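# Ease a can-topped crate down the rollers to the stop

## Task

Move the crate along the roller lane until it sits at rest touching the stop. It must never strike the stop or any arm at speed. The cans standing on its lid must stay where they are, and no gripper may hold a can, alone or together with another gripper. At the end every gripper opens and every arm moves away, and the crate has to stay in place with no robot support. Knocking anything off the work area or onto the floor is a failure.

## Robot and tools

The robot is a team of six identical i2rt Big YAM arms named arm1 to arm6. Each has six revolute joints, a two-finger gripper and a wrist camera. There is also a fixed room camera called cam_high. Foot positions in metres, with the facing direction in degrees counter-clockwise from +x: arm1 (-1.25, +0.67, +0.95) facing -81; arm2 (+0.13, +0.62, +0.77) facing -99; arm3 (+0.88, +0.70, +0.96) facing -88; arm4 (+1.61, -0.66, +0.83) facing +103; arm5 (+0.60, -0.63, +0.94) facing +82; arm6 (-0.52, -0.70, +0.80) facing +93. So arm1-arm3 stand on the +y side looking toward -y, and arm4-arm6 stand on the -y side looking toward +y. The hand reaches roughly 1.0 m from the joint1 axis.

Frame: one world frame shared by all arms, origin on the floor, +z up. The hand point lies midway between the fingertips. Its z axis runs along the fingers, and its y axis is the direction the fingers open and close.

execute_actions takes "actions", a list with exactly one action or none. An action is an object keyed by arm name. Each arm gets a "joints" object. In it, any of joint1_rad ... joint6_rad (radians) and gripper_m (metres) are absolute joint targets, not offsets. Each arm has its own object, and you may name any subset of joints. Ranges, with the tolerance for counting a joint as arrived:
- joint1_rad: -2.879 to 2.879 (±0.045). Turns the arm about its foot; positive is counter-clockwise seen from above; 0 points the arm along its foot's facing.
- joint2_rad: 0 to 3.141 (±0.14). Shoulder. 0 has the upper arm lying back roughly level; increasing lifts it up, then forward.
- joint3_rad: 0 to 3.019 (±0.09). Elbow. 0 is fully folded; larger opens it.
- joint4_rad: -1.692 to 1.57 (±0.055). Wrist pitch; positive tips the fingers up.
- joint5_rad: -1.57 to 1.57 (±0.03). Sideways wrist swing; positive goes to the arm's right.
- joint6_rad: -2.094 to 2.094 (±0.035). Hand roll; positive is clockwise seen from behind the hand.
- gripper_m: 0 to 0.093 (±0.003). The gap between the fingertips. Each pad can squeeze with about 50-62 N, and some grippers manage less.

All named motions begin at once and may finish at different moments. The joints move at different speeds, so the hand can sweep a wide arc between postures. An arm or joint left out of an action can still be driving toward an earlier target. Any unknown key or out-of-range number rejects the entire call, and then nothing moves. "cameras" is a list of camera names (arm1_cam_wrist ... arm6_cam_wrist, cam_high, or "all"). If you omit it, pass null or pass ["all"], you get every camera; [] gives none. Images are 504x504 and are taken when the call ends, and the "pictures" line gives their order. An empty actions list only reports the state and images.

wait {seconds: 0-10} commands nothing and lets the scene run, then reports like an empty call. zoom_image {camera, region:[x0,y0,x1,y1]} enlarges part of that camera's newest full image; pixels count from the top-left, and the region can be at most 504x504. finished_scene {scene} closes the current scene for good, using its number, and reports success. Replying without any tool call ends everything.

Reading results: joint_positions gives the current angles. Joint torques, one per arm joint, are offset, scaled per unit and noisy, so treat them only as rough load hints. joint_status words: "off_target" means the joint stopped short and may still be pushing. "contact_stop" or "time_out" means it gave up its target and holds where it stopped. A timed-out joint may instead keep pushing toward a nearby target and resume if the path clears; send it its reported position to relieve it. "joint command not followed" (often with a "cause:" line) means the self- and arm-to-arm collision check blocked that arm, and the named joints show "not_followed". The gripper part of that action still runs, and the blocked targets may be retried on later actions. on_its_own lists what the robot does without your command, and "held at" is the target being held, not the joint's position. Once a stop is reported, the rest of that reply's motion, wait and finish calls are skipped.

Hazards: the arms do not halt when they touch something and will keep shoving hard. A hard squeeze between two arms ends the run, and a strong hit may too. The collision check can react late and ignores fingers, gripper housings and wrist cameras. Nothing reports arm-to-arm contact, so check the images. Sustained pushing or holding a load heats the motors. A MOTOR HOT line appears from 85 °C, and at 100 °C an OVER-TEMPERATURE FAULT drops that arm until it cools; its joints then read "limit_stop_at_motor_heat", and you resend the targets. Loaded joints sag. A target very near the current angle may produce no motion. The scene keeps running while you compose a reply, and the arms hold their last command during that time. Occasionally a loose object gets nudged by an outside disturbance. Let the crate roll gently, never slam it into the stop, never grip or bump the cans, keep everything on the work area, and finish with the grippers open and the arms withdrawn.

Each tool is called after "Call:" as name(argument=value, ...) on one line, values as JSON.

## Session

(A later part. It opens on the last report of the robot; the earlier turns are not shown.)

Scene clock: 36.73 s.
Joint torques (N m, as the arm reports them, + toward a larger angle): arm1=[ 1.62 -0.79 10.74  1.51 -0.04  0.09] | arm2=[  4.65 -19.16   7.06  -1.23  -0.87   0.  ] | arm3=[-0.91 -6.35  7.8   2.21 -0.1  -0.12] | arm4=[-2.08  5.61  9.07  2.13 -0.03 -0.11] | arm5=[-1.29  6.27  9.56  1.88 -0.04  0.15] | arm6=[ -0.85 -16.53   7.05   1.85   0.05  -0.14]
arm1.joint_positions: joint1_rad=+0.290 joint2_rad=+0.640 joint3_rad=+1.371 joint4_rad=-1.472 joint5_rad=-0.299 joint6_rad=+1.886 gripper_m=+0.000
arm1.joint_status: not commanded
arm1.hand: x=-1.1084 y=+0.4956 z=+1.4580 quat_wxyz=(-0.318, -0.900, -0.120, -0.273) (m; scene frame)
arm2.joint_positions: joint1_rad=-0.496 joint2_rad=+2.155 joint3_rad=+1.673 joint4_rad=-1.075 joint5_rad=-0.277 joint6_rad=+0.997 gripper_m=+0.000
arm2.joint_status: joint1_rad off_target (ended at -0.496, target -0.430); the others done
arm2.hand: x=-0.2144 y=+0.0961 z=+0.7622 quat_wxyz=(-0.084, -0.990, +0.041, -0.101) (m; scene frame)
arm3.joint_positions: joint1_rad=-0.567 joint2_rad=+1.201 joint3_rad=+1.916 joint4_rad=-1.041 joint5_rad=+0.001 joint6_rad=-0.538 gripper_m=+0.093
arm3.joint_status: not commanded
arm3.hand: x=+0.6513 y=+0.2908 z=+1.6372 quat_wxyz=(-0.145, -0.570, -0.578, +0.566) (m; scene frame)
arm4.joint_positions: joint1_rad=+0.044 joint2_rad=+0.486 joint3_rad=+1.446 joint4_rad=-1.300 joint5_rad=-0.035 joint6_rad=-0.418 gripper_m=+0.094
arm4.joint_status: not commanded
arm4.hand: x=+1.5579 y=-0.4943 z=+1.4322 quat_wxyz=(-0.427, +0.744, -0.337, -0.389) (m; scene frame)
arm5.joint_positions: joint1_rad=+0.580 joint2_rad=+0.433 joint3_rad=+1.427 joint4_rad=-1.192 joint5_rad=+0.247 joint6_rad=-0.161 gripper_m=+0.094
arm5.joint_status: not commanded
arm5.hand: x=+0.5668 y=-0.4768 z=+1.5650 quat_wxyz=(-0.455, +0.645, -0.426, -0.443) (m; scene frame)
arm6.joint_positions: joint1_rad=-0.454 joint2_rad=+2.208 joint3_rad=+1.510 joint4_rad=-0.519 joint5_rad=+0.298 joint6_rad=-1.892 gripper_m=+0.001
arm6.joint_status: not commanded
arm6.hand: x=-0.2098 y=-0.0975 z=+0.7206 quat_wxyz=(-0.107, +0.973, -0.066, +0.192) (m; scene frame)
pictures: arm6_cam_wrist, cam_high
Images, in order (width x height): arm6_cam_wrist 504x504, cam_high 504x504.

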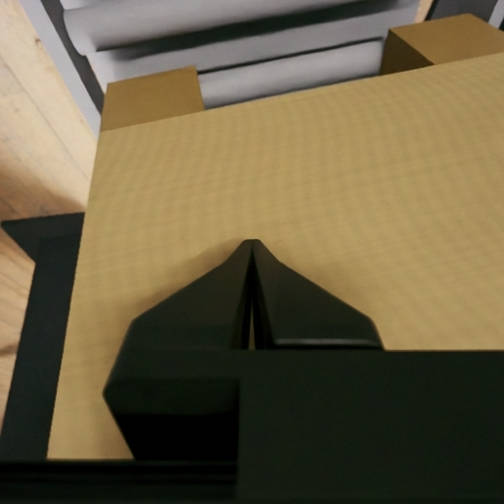

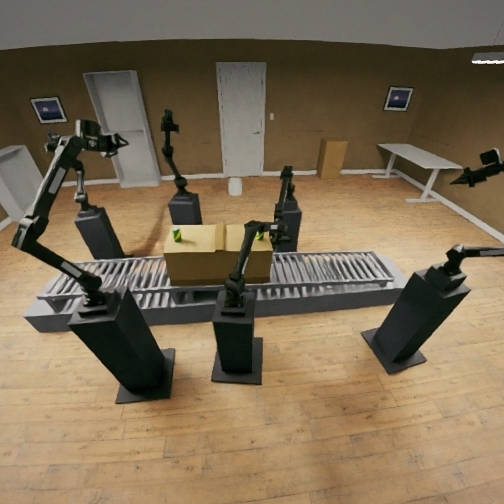

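Call:
execute_actions(actions=[{"arm2":{"joints":{"joint1_rad":-0.9,"joint2_rad":1.5}}}], cameras=[])

Call:
execute_actions(actions=[{"arm6":{"joints":{"joint1_rad":-0.35}},"arm2":{"joints":{"joint2_rad":0.8,"joint3_rad":1.4}}}], cameras=[])

Call:
execute_actions(actions=[{"arm6":{"joints":{"joint1_rad":-0.23,"joint6_rad":-1.75}}}], cameras=[])

Call:
execute_actions(actions=[{"arm6":{"joints":{"joint1_rad":-0.11,"joint6_rad":-1.6,"joint2_rad":2.26,"joint3_rad":1.67,"joint4_rad":-0.75}}}], cameras=[])

Call:
execute_actions(actions=[{"arm6":{"joints":{"joint1_rad":0.01,"joint6_rad":-1.45,"joint2_rad":2.33,"joint3_rad":1.8,"joint4_rad":-1.0}},"arm1":{"joints":{"joint1_rad":0.44,"joint2_rad":2.5,"joint3_rad":1.77,"joint4_rad":-0.43}}}], cameras=[])

Call:
execute_actions(actions=[{"arm6":{"joints":{"joint1_rad":0.13,"joint6_rad":-1.33}}}], cameras=["cam_high"])

Scene clock: 40.47 s.
Joint torques (N m, as the arm reports them, + toward a larger angle): arm1=[ 1.66 -0.73 10.75  1.5  -0.05  0.09] | arm2=[  0.13 -12.46   9.24   0.86  -0.08  -0.04] | arm3=[-0.9  -6.3   7.8   2.22 -0.09 -0.12] | arm4=[-1.59  5.82  8.92  2.26  0.   -0.06] | arm5=[-1.08  6.42  9.55  1.8  -0.07  0.15] | arm6=[ -6.75 -16.32   8.37   1.8    0.68  -0.09]
arm1.joint_positions: joint1_rad=+0.290 joint2_rad=+0.640 joint3_rad=+1.371 joint4_rad=-1.472 joint5_rad=-0.299 joint6_rad=+1.886 gripper_m=+0.000
arm1.joint_status: not commanded
arm1.hand: x=-1.1084 y=+0.4956 z=+1.4580 quat_wxyz=(-0.318, -0.900, -0.120, -0.273) (m; scene frame)
arm2.joint_positions: joint1_rad=-0.893 joint2_rad=+1.506 joint3_rad=+1.662 joint4_rad=-1.095 joint5_rad=-0.300 joint6_rad=+0.997 gripper_m=+0.000
arm2.joint_status: all done
arm2.hand: x=-0.3430 y=+0.2902 z=+1.1520 quat_wxyz=(-0.314, -0.923, +0.177, +0.133) (m; scene frame)
arm3.joint_positions: joint1_rad=-0.567 joint2_rad=+1.201 joint3_rad=+1.916 joint4_rad=-1.041 joint5_rad=+0.001 joint6_rad=-0.538 gripper_m=+0.093
arm3.joint_status: not commanded
arm3.hand: x=+0.6513 y=+0.2908 z=+1.6372 quat_wxyz=(-0.145, -0.570, -0.578, +0.566) (m; scene frame)
arm4.joint_positions: joint1_rad=+0.044 joint2_rad=+0.486 joint3_rad=+1.446 joint4_rad=-1.300 joint5_rad=-0.035 joint6_rad=-0.418 gripper_m=+0.094
arm4.joint_status: not commanded
arm4.hand: x=+1.5579 y=-0.4943 z=+1.4322 quat_wxyz=(-0.427, +0.744, -0.337, -0.389) (m; scene frame)
arm5.joint_positions: joint1_rad=+0.580 joint2_rad=+0.433 joint3_rad=+1.427 joint4_rad=-1.192 joint5_rad=+0.247 joint6_rad=-0.161 gripper_m=+0.094
arm5.joint_status: not commanded
arm5.hand: x=+0.5668 y=-0.4768 z=+1.5650 quat_wxyz=(-0.455, +0.645, -0.426, -0.443) (m; scene frame)
arm6.joint_positions: joint1_rad=-0.382 joint2_rad=+2.209 joint3_rad=+1.492 joint4_rad=-0.519 joint5_rad=+0.281 joint6_rad=-1.896 gripper_m=+0.001
arm6.joint_status: not commanded
arm6.hand: x=-0.2594 y=-0.0840 z=+0.7131 quat_wxyz=(-0.107, +0.978, -0.026, +0.177) (m; scene frame)
pictures: none
No camera images: the call's "cameras" was empty. Leave "cameras" out to get every camera's image.

Scene clock: 42.13 s.
Joint torques (N m, as the arm reports them, + toward a larger angle): arm1=[ 1.62 -0.66 10.74  1.49 -0.05  0.08] | arm2=[ 0.15 -0.82  7.79  1.52 -0.05 -0.06] | arm3=[-0.9  -6.35  7.78  2.23 -0.09 -0.12] | arm4=[-1.13  6.09  9.04  2.14  0.01 -0.05] | arm5=[-1.1   6.96  9.57  1.67 -0.07  0.13] | arm6=[ -6.35 -16.37   8.37   1.83   0.72  -0.26]
arm1.joint_positions: joint1_rad=+0.290 joint2_rad=+0.640 joint3_rad=+1.371 joint4_rad=-1.472 joint5_rad=-0.299 joint6_rad=+1.886 gripper_m=+0.000
arm1.joint_status: not commanded
arm1.hand: x=-1.1084 y=+0.4956 z=+1.4580 quat_wxyz=(-0.318, -0.900, -0.120, -0.273) (m; scene frame)
arm2.joint_positions: joint1_rad=-0.893 joint2_rad=+0.804 joint3_rad=+1.392 joint4_rad=-1.099 joint5_rad=-0.300 joint6_rad=+0.997 gripper_m=+0.000
arm2.joint_status: all done
arm2.hand: x=-0.1233 y=+0.4126 z=+1.3148 quat_wxyz=(-0.436, -0.845, +0.127, +0.282) (m; scene frame)
arm3.joint_positions: joint1_rad=-0.567 joint2_rad=+1.201 joint3_rad=+1.916 joint4_rad=-1.041 joint5_rad=+0.001 joint6_rad=-0.538 gripper_m=+0.093
arm3.joint_status: not commanded
arm3.hand: x=+0.6513 y=+0.2908 z=+1.6372 quat_wxyz=(-0.145, -0.570, -0.578, +0.566) (m; scene frame)
arm4.joint_positions: joint1_rad=+0.044 joint2_rad=+0.486 joint3_rad=+1.446 joint4_rad=-1.300 joint5_rad=-0.035 joint6_rad=-0.418 gripper_m=+0.094
arm4.joint_status: not commanded
arm4.hand: x=+1.5579 y=-0.4943 z=+1.4322 quat_wxyz=(-0.427, +0.744, -0.337, -0.389) (m; scene frame)
arm5.joint_positions: joint1_rad=+0.580 joint2_rad=+0.433 joint3_rad=+1.427 joint4_rad=-1.192 joint5_rad=+0.247 joint6_rad=-0.161 gripper_m=+0.094
arm5.joint_status: not commanded
arm5.hand: x=+0.5668 y=-0.4768 z=+1.5650 quat_wxyz=(-0.455, +0.645, -0.426, -0.443) (m; scene frame)
arm6.joint_positions: joint1_rad=-0.276 joint2_rad=+2.209 joint3_rad=+1.492 joint4_rad=-0.519 joint5_rad=+0.280 joint6_rad=-1.881 gripper_m=+0.001
arm6.joint_status: joint1_rad off_target (ended at -0.276, target -0.350)
arm6.hand: x=-0.3268 y=-0.0595 z=+0.7138 quat_wxyz=(-0.119, +0.978, +0.019, +0.169) (m; scene frame)
pictures: none
No camera images: the call's "cameras" was empty. Leave "cameras" out to get every camera's image.

Scene clock: 43.67 s.
Joint torques (N m, as the arm reports them, + toward a larger angle): arm1=[ 1.7  -0.71 10.74  1.52 -0.04  0.09] | arm2=[ 0.19 -0.73  7.88  1.49 -0.05 -0.06] | arm3=[-0.88 -6.27  7.8   2.21 -0.09 -0.12] | arm4=[-1.39  6.08  8.98  2.28 -0.02 -0.09] | arm5=[-0.6   6.55  9.42  1.84 -0.05  0.12] | arm6=[ -7.68 -16.32   8.38   1.84   0.92  -0.26]
arm1.joint_positions: joint1_rad=+0.290 joint2_rad=+0.640 joint3_rad=+1.371 joint4_rad=-1.472 joint5_rad=-0.299 joint6_rad=+1.886 gripper_m=+0.000
arm1.joint_status: not commanded
arm1.hand: x=-1.1084 y=+0.4956 z=+1.4580 quat_wxyz=(-0.318, -0.900, -0.120, -0.273) (m; scene frame)
arm2.joint_positions: joint1_rad=-0.893 joint2_rad=+0.804 joint3_rad=+1.392 joint4_rad=-1.099 joint5_rad=-0.300 joint6_rad=+0.997 gripper_m=+0.000
arm2.joint_status: not commanded
arm2.hand: x=-0.1233 y=+0.4126 z=+1.3148 quat_wxyz=(-0.436, -0.845, +0.127, +0.282) (m; scene frame)
arm3.joint_positions: joint1_rad=-0.567 joint2_rad=+1.201 joint3_rad=+1.916 joint4_rad=-1.041 joint5_rad=+0.001 joint6_rad=-0.538 gripper_m=+0.093
arm3.joint_status: not commanded
arm3.hand: x=+0.6513 y=+0.2908 z=+1.6372 quat_wxyz=(-0.145, -0.570, -0.578, +0.566) (m; scene frame)
arm4.joint_positions: joint1_rad=+0.044 joint2_rad=+0.486 joint3_rad=+1.446 joint4_rad=-1.300 joint5_rad=-0.035 joint6_rad=-0.418 gripper_m=+0.094
arm4.joint_status: not commanded
arm4.hand: x=+1.5579 y=-0.4943 z=+1.4322 quat_wxyz=(-0.427, +0.744, -0.337, -0.389) (m; scene frame)
arm5.joint_positions: joint1_rad=+0.580 joint2_rad=+0.433 joint3_rad=+1.427 joint4_rad=-1.192 joint5_rad=+0.247 joint6_rad=-0.161 gripper_m=+0.094
arm5.joint_status: not commanded
arm5.hand: x=+0.5668 y=-0.4768 z=+1.5650 quat_wxyz=(-0.455, +0.645, -0.426, -0.443) (m; scene frame)
arm6.joint_positions: joint1_rad=-0.140 joint2_rad=+2.210 joint3_rad=+1.492 joint4_rad=-0.519 joint5_rad=+0.275 joint6_rad=-1.730 gripper_m=+0.001
arm6.joint_status: joint1_rad off_target (ended at -0.140, target -0.230); the others done
arm6.hand: x=-0.4160 y=-0.0389 z=+0.7144 quat_wxyz=(-0.143, +0.979, +0.011, +0.147) (m; scene frame)
pictures: none
No camera images: the call's "cameras" was empty. Leave "cameras" out to get every camera's image.

Scene clock: 45.20 s.
Joint torques (N m, as the arm reports them, + toward a larger angle): arm1=[ 1.68 -0.83 10.74  1.5  -0.04  0.09] | arm2=[ 0.16 -0.7   7.87  1.5  -0.05 -0.06] | arm3=[-0.92 -6.32  7.79  2.21 -0.09 -0.12] | arm4=[-0.66  6.39  9.14  2.19 -0.06 -0.06] | arm5=[-1.86  6.45  9.69  1.7  -0.05  0.18] | arm6=[ -7.44 -16.99   9.66   0.41   0.92  -0.23]
arm1.joint_positions: joint1_rad=+0.290 joint2_rad=+0.640 joint3_rad=+1.371 joint4_rad=-1.472 joint5_rad=-0.299 joint6_rad=+1.886 gripper_m=+0.000
arm1.joint_status: not commanded
arm1.hand: x=-1.1084 y=+0.4956 z=+1.4580 quat_wxyz=(-0.318, -0.900, -0.120, -0.273) (m; scene frame)
arm2.joint_positions: joint1_rad=-0.893 joint2_rad=+0.804 joint3_rad=+1.392 joint4_rad=-1.099 joint5_rad=-0.300 joint6_rad=+0.997 gripper_m=+0.000
arm2.joint_status: not commanded
arm2.hand: x=-0.1233 y=+0.4126 z=+1.3148 quat_wxyz=(-0.436, -0.845, +0.127, +0.282) (m; scene frame)
arm3.joint_positions: joint1_rad=-0.567 joint2_rad=+1.201 joint3_rad=+1.916 joint4_rad=-1.041 joint5_rad=+0.001 joint6_rad=-0.538 gripper_m=+0.093
arm3.joint_status: not commanded
arm3.hand: x=+0.6513 y=+0.2908 z=+1.6372 quat_wxyz=(-0.145, -0.570, -0.578, +0.566) (m; scene frame)
arm4.joint_positions: joint1_rad=+0.044 joint2_rad=+0.486 joint3_rad=+1.446 joint4_rad=-1.300 joint5_rad=-0.035 joint6_rad=-0.418 gripper_m=+0.094
arm4.joint_status: not commanded
arm4.hand: x=+1.5579 y=-0.4943 z=+1.4322 quat_wxyz=(-0.427, +0.744, -0.337, -0.389) (m; scene frame)
arm5.joint_positions: joint1_rad=+0.580 joint2_rad=+0.433 joint3_rad=+1.427 joint4_rad=-1.192 joint5_rad=+0.247 joint6_rad=-0.161 gripper_m=+0.094
arm5.joint_status: not commanded
arm5.hand: x=+0.5668 y=-0.4768 z=+1.5650 quat_wxyz=(-0.455, +0.645, -0.426, -0.443) (m; scene frame)
arm6.joint_positions: joint1_rad=-0.024 joint2_rad=+2.267 joint3_rad=+1.629 joint4_rad=-0.745 joint5_rad=+0.274 joint6_rad=-1.583 gripper_m=+0.001
arm6.joint_status: joint1_rad off_target (ended at -0.024, target -0.110); the others done
arm6.hand: x=-0.4936 y=-0.0314 z=+0.7136 quat_wxyz=(-0.090, +0.988, +0.007, +0.129) (m; scene frame)
pictures: none
No camera images: the call's "cameras" was empty. Leave "cameras" out to get every camera's image.

Scene clock: 47.30 s.
Joint torques (N m, as the arm reports them, + toward a larger angle): arm1=[  1.61 -29.54   9.29   1.38  -0.08   0.11] | arm2=[ 0.16 -0.74  7.88  1.49 -0.05 -0.06] | arm3=[-0.91 -6.25  7.77  2.21 -0.1  -0.12] | arm4=[-1.62  6.17  9.27  2.09  0.02 -0.03] | arm5=[-0.99  7.07  9.72  1.77 -0.06  0.13] | arm6=[ -7.69 -17.38   9.47  -0.6    1.02  -0.1 ]
arm1.joint_positions: joint1_rad=+0.431 joint2_rad=+2.518 joint3_rad=+1.749 joint4_rad=-0.449 joint5_rad=-0.299 joint6_rad=+1.888 gripper_m=+0.000
arm1.joint_status: all done
arm1.hand: x=-0.8059 y=+0.0965 z=+0.7583 quat_wxyz=(-0.091, -0.961, -0.158, -0.206) (m; scene frame)
arm2.joint_positions: joint1_rad=-0.893 joint2_rad=+0.804 joint3_rad=+1.392 joint4_rad=-1.099 joint5_rad=-0.300 joint6_rad=+0.997 gripper_m=+0.000
arm2.joint_status: not commanded
arm2.hand: x=-0.1233 y=+0.4126 z=+1.3148 quat_wxyz=(-0.436, -0.845, +0.127, +0.282) (m; scene frame)
arm3.joint_positions: joint1_rad=-0.567 joint2_rad=+1.201 joint3_rad=+1.916 joint4_rad=-1.041 joint5_rad=+0.001 joint6_rad=-0.538 gripper_m=+0.093
arm3.joint_status: not commanded
arm3.hand: x=+0.6513 y=+0.2908 z=+1.6372 quat_wxyz=(-0.145, -0.570, -0.578, +0.566) (m; scene frame)
arm4.joint_positions: joint1_rad=+0.044 joint2_rad=+0.486 joint3_rad=+1.446 joint4_rad=-1.300 joint5_rad=-0.035 joint6_rad=-0.418 gripper_m=+0.094
arm4.joint_status: not commanded
arm4.hand: x=+1.5579 y=-0.4943 z=+1.4322 quat_wxyz=(-0.427, +0.744, -0.337, -0.389) (m; scene frame)
arm5.joint_positions: joint1_rad=+0.580 joint2_rad=+0.433 joint3_rad=+1.427 joint4_rad=-1.192 joint5_rad=+0.247 joint6_rad=-0.161 gripper_m=+0.094
arm5.joint_status: not commanded
arm5.hand: x=+0.5668 y=-0.4768 z=+1.5650 quat_wxyz=(-0.455, +0.645, -0.426, -0.443) (m; scene frame)
arm6.joint_positions: joint1_rad=+0.100 joint2_rad=+2.335 joint3_rad=+1.762 joint4_rad=-0.981 joint5_rad=+0.272 joint6_rad=-1.448 gripper_m=+0.001
arm6.joint_status: joint1_rad off_target (ended at +0.100, target +0.010); the others done
arm6.hand: x=-0.5752 y=-0.0432 z=+0.7105 quat_wxyz=(-0.023, +0.992, +0.013, +0.126) (m; scene frame)
pictures: none
No camera images: the call's "cameras" was empty. Leave "cameras" out to get every camera's image.

Scene clock: 48.83 s.
Joint torques (N m, as the arm reports them, + toward a larger angle): arm1=[  1.66 -30.08   9.27   1.43  -0.08   0.1 ] | arm2=[ 0.15 -0.73  7.87  1.48 -0.05 -0.06] | arm3=[-0.94 -6.28  7.8   2.24 -0.09 -0.12] | arm4=[-1.43  5.71  9.03  2.2  -0.01 -0.08] | arm5=[-1.2   6.15  9.64  1.62 -0.09  0.18] | arm6=[ -7.07 -17.46   8.96  -0.36   0.93  -0.09]
arm1.joint_positions: joint1_rad=+0.431 joint2_rad=+2.518 joint3_rad=+1.749 joint4_rad=-0.449 joint5_rad=-0.299 joint6_rad=+1.888 gripper_m=+0.000
arm1.joint_status: not commanded
arm1.hand: x=-0.8059 y=+0.0965 z=+0.7583 quat_wxyz=(-0.091, -0.961, -0.158, -0.206) (m; scene frame)
arm2.joint_positions: joint1_rad=-0.893 joint2_rad=+0.804 joint3_rad=+1.392 joint4_rad=-1.099 joint5_rad=-0.300 joint6_rad=+0.997 gripper_m=+0.000
arm2.joint_status: not commanded
arm2.hand: x=-0.1233 y=+0.4126 z=+1.3148 quat_wxyz=(-0.436, -0.845, +0.127, +0.282) (m; scene frame)
arm3.joint_positions: joint1_rad=-0.567 joint2_rad=+1.201 joint3_rad=+1.916 joint4_rad=-1.041 joint5_rad=+0.001 joint6_rad=-0.538 gripper_m=+0.093
arm3.joint_status: not commanded
arm3.hand: x=+0.6513 y=+0.2908 z=+1.6372 quat_wxyz=(-0.145, -0.570, -0.578, +0.566) (m; scene frame)
arm4.joint_positions: joint1_rad=+0.044 joint2_rad=+0.486 joint3_rad=+1.446 joint4_rad=-1.300 joint5_rad=-0.035 joint6_rad=-0.418 gripper_m=+0.094
arm4.joint_status: not commanded
arm4.hand: x=+1.5579 y=-0.4943 z=+1.4322 quat_wxyz=(-0.427, +0.744, -0.337, -0.389) (m; scene frame)
arm5.joint_positions: joint1_rad=+0.580 joint2_rad=+0.433 joint3_rad=+1.427 joint4_rad=-1.192 joint5_rad=+0.247 joint6_rad=-0.161 gripper_m=+0.094
arm5.joint_status: not commanded
arm5.hand: x=+0.5668 y=-0.4768 z=+1.5650 quat_wxyz=(-0.455, +0.645, -0.426, -0.443) (m; scene frame)
arm6.joint_positions: joint1_rad=+0.214 joint2_rad=+2.335 joint3_rad=+1.769 joint4_rad=-0.985 joint5_rad=+0.274 joint6_rad=-1.328 gripper_m=+0.001
arm6.joint_status: joint1_rad off_target (ended at +0.214, target +0.130); the others done
arm6.hand: x=-0.6496 y=-0.0513 z=+0.7141 quat_wxyz=(-0.040, +0.992, +0.010, +0.123) (m; scene frame)
pictures: cam_high
Images, in order (width x height): cam_high 504x504.

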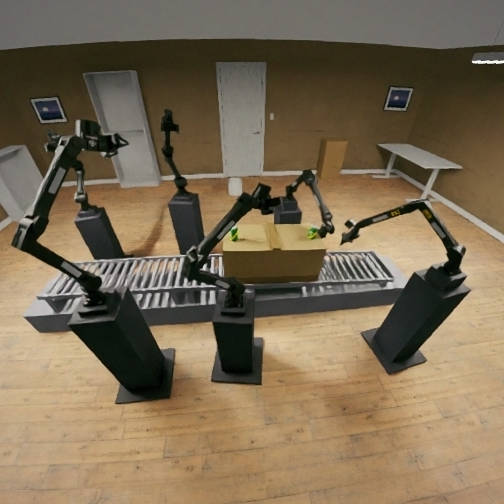

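Call:
execute_actions(actions=[{"arm6":{"joints":{"joint1_rad":0.26,"joint6_rad":-1.2}},"arm1":{"joints":{"joint2_rad":2.59,"joint4_rad":-0.33,"joint6_rad":2.05}}}], cameras=[])

Call:
execute_actions(actions=[{"arm6":{"joints":{"joint1_rad":0.39,"joint6_rad":-1.08}}}], cameras=["arm1_cam_wrist"])

Scene clock: 51.27 s.
Joint torques (N m, as the arm reports them, + toward a larger angle): arm1=[  1.6  -28.13   8.86   1.5   -0.08   0.13] | arm2=[ 0.17 -0.72  7.87  1.48 -0.05 -0.06] | arm3=[-0.91 -6.34  7.77  2.23 -0.09 -0.12] | arm4=[-2.01  6.07  9.11  2.16  0.   -0.1 ] | arm5=[-1.    6.85  9.64  1.71 -0.09  0.16] | arm6=[ -7.36 -17.55   8.04  -0.35   0.89  -0.1 ]
arm1.joint_positions: joint1_rad=+0.431 joint2_rad=+2.590 joint3_rad=+1.749 joint4_rad=-0.349 joint5_rad=-0.299 joint6_rad=+2.036 gripper_m=+0.000
arm1.joint_status: all done
arm1.hand: x=-0.8076 y=+0.0988 z=+0.7161 quat_wxyz=(-0.087, -0.968, -0.088, -0.219) (m; scene frame)
arm2.joint_positions: joint1_rad=-0.893 joint2_rad=+0.804 joint3_rad=+1.392 joint4_rad=-1.099 joint5_rad=-0.300 joint6_rad=+0.997 gripper_m=+0.000
arm2.joint_status: not commanded
arm2.hand: x=-0.1233 y=+0.4126 z=+1.3148 quat_wxyz=(-0.436, -0.845, +0.127, +0.282) (m; scene frame)
arm3.joint_positions: joint1_rad=-0.567 joint2_rad=+1.201 joint3_rad=+1.916 joint4_rad=-1.041 joint5_rad=+0.001 joint6_rad=-0.538 gripper_m=+0.093
arm3.joint_status: not commanded
arm3.hand: x=+0.6513 y=+0.2908 z=+1.6372 quat_wxyz=(-0.145, -0.570, -0.578, +0.566) (m; scene frame)
arm4.joint_positions: joint1_rad=+0.044 joint2_rad=+0.486 joint3_rad=+1.446 joint4_rad=-1.300 joint5_rad=-0.035 joint6_rad=-0.418 gripper_m=+0.094
arm4.joint_status: not commanded
arm4.hand: x=+1.5579 y=-0.4943 z=+1.4322 quat_wxyz=(-0.427, +0.744, -0.337, -0.389) (m; scene frame)
arm5.joint_positions: joint1_rad=+0.580 joint2_rad=+0.433 joint3_rad=+1.427 joint4_rad=-1.192 joint5_rad=+0.247 joint6_rad=-0.161 gripper_m=+0.094
arm5.joint_status: not commanded
arm5.hand: x=+0.5668 y=-0.4768 z=+1.5650 quat_wxyz=(-0.455, +0.645, -0.426, -0.443) (m; scene frame)
arm6.joint_positions: joint1_rad=+0.348 joint2_rad=+2.335 joint3_rad=+1.782 joint4_rad=-0.985 joint5_rad=+0.275 joint6_rad=-1.198 gripper_m=+0.001
arm6.joint_status: joint1_rad off_target (ended at +0.348, target +0.260); the others done
arm6.hand: x=-0.7375 y=-0.0693 z=+0.7195 quat_wxyz=(-0.062, +0.991, +0.011, +0.114) (m; scene frame)
pictures: none
No camera images: the call's "cameras" was empty. Leave "cameras" out to get every camera's image.

Scene clock: 52.87 s.
Joint torques (N m, as the arm reports them, + toward a larger angle): arm1=[  1.87 -27.93   8.9    1.46  -0.2    0.11] | arm2=[ 0.19 -0.74  7.87  1.49 -0.05 -0.06] | arm3=[-0.84 -6.35  7.77  2.21 -0.09 -0.12] | arm4=[-1.3   5.4   9.17  2.11  0.   -0.04] | arm5=[-1.11  6.95  9.66  1.69 -0.12  0.13] | arm6=[ -6.38 -17.66   7.52  -0.31   0.72  -0.09]
arm1.joint_positions: joint1_rad=+0.429 joint2_rad=+2.590 joint3_rad=+1.749 joint4_rad=-0.349 joint5_rad=-0.296 joint6_rad=+2.037 gripper_m=+0.000
arm1.joint_status: not commanded
arm1.hand: x=-0.8090 y=+0.0977 z=+0.7160 quat_wxyz=(-0.088, -0.968, -0.086, -0.218) (m; scene frame)
arm2.joint_positions: joint1_rad=-0.893 joint2_rad=+0.804 joint3_rad=+1.392 joint4_rad=-1.099 joint5_rad=-0.300 joint6_rad=+0.997 gripper_m=+0.000
arm2.joint_status: not commanded
arm2.hand: x=-0.1233 y=+0.4126 z=+1.3148 quat_wxyz=(-0.436, -0.845, +0.127, +0.282) (m; scene frame)
arm3.joint_positions: joint1_rad=-0.567 joint2_rad=+1.201 joint3_rad=+1.916 joint4_rad=-1.041 joint5_rad=+0.001 joint6_rad=-0.538 gripper_m=+0.093
arm3.joint_status: not commanded
arm3.hand: x=+0.6513 y=+0.2908 z=+1.6372 quat_wxyz=(-0.145, -0.570, -0.578, +0.566) (m; scene frame)
arm4.joint_positions: joint1_rad=+0.044 joint2_rad=+0.486 joint3_rad=+1.446 joint4_rad=-1.300 joint5_rad=-0.035 joint6_rad=-0.418 gripper_m=+0.094
arm4.joint_status: not commanded
arm4.hand: x=+1.5579 y=-0.4943 z=+1.4322 quat_wxyz=(-0.427, +0.744, -0.337, -0.389) (m; scene frame)
arm5.joint_positions: joint1_rad=+0.580 joint2_rad=+0.433 joint3_rad=+1.427 joint4_rad=-1.192 joint5_rad=+0.247 joint6_rad=-0.161 gripper_m=+0.094
arm5.joint_status: not commanded
arm5.hand: x=+0.5668 y=-0.4768 z=+1.5650 quat_wxyz=(-0.455, +0.645, -0.426, -0.443) (m; scene frame)
arm6.joint_positions: joint1_rad=+0.465 joint2_rad=+2.335 joint3_rad=+1.789 joint4_rad=-0.985 joint5_rad=+0.280 joint6_rad=-1.077 gripper_m=+0.001
arm6.joint_status: joint1_rad off_target (ended at +0.465, target +0.390); the others done
arm6.hand: x=-0.8106 y=-0.0957 z=+0.7234 quat_wxyz=(-0.081, +0.991, +0.009, +0.106) (m; scene frame)
pictures: arm1_cam_wrist
Images, in order (width x height): arm1_cam_wrist 504x504.

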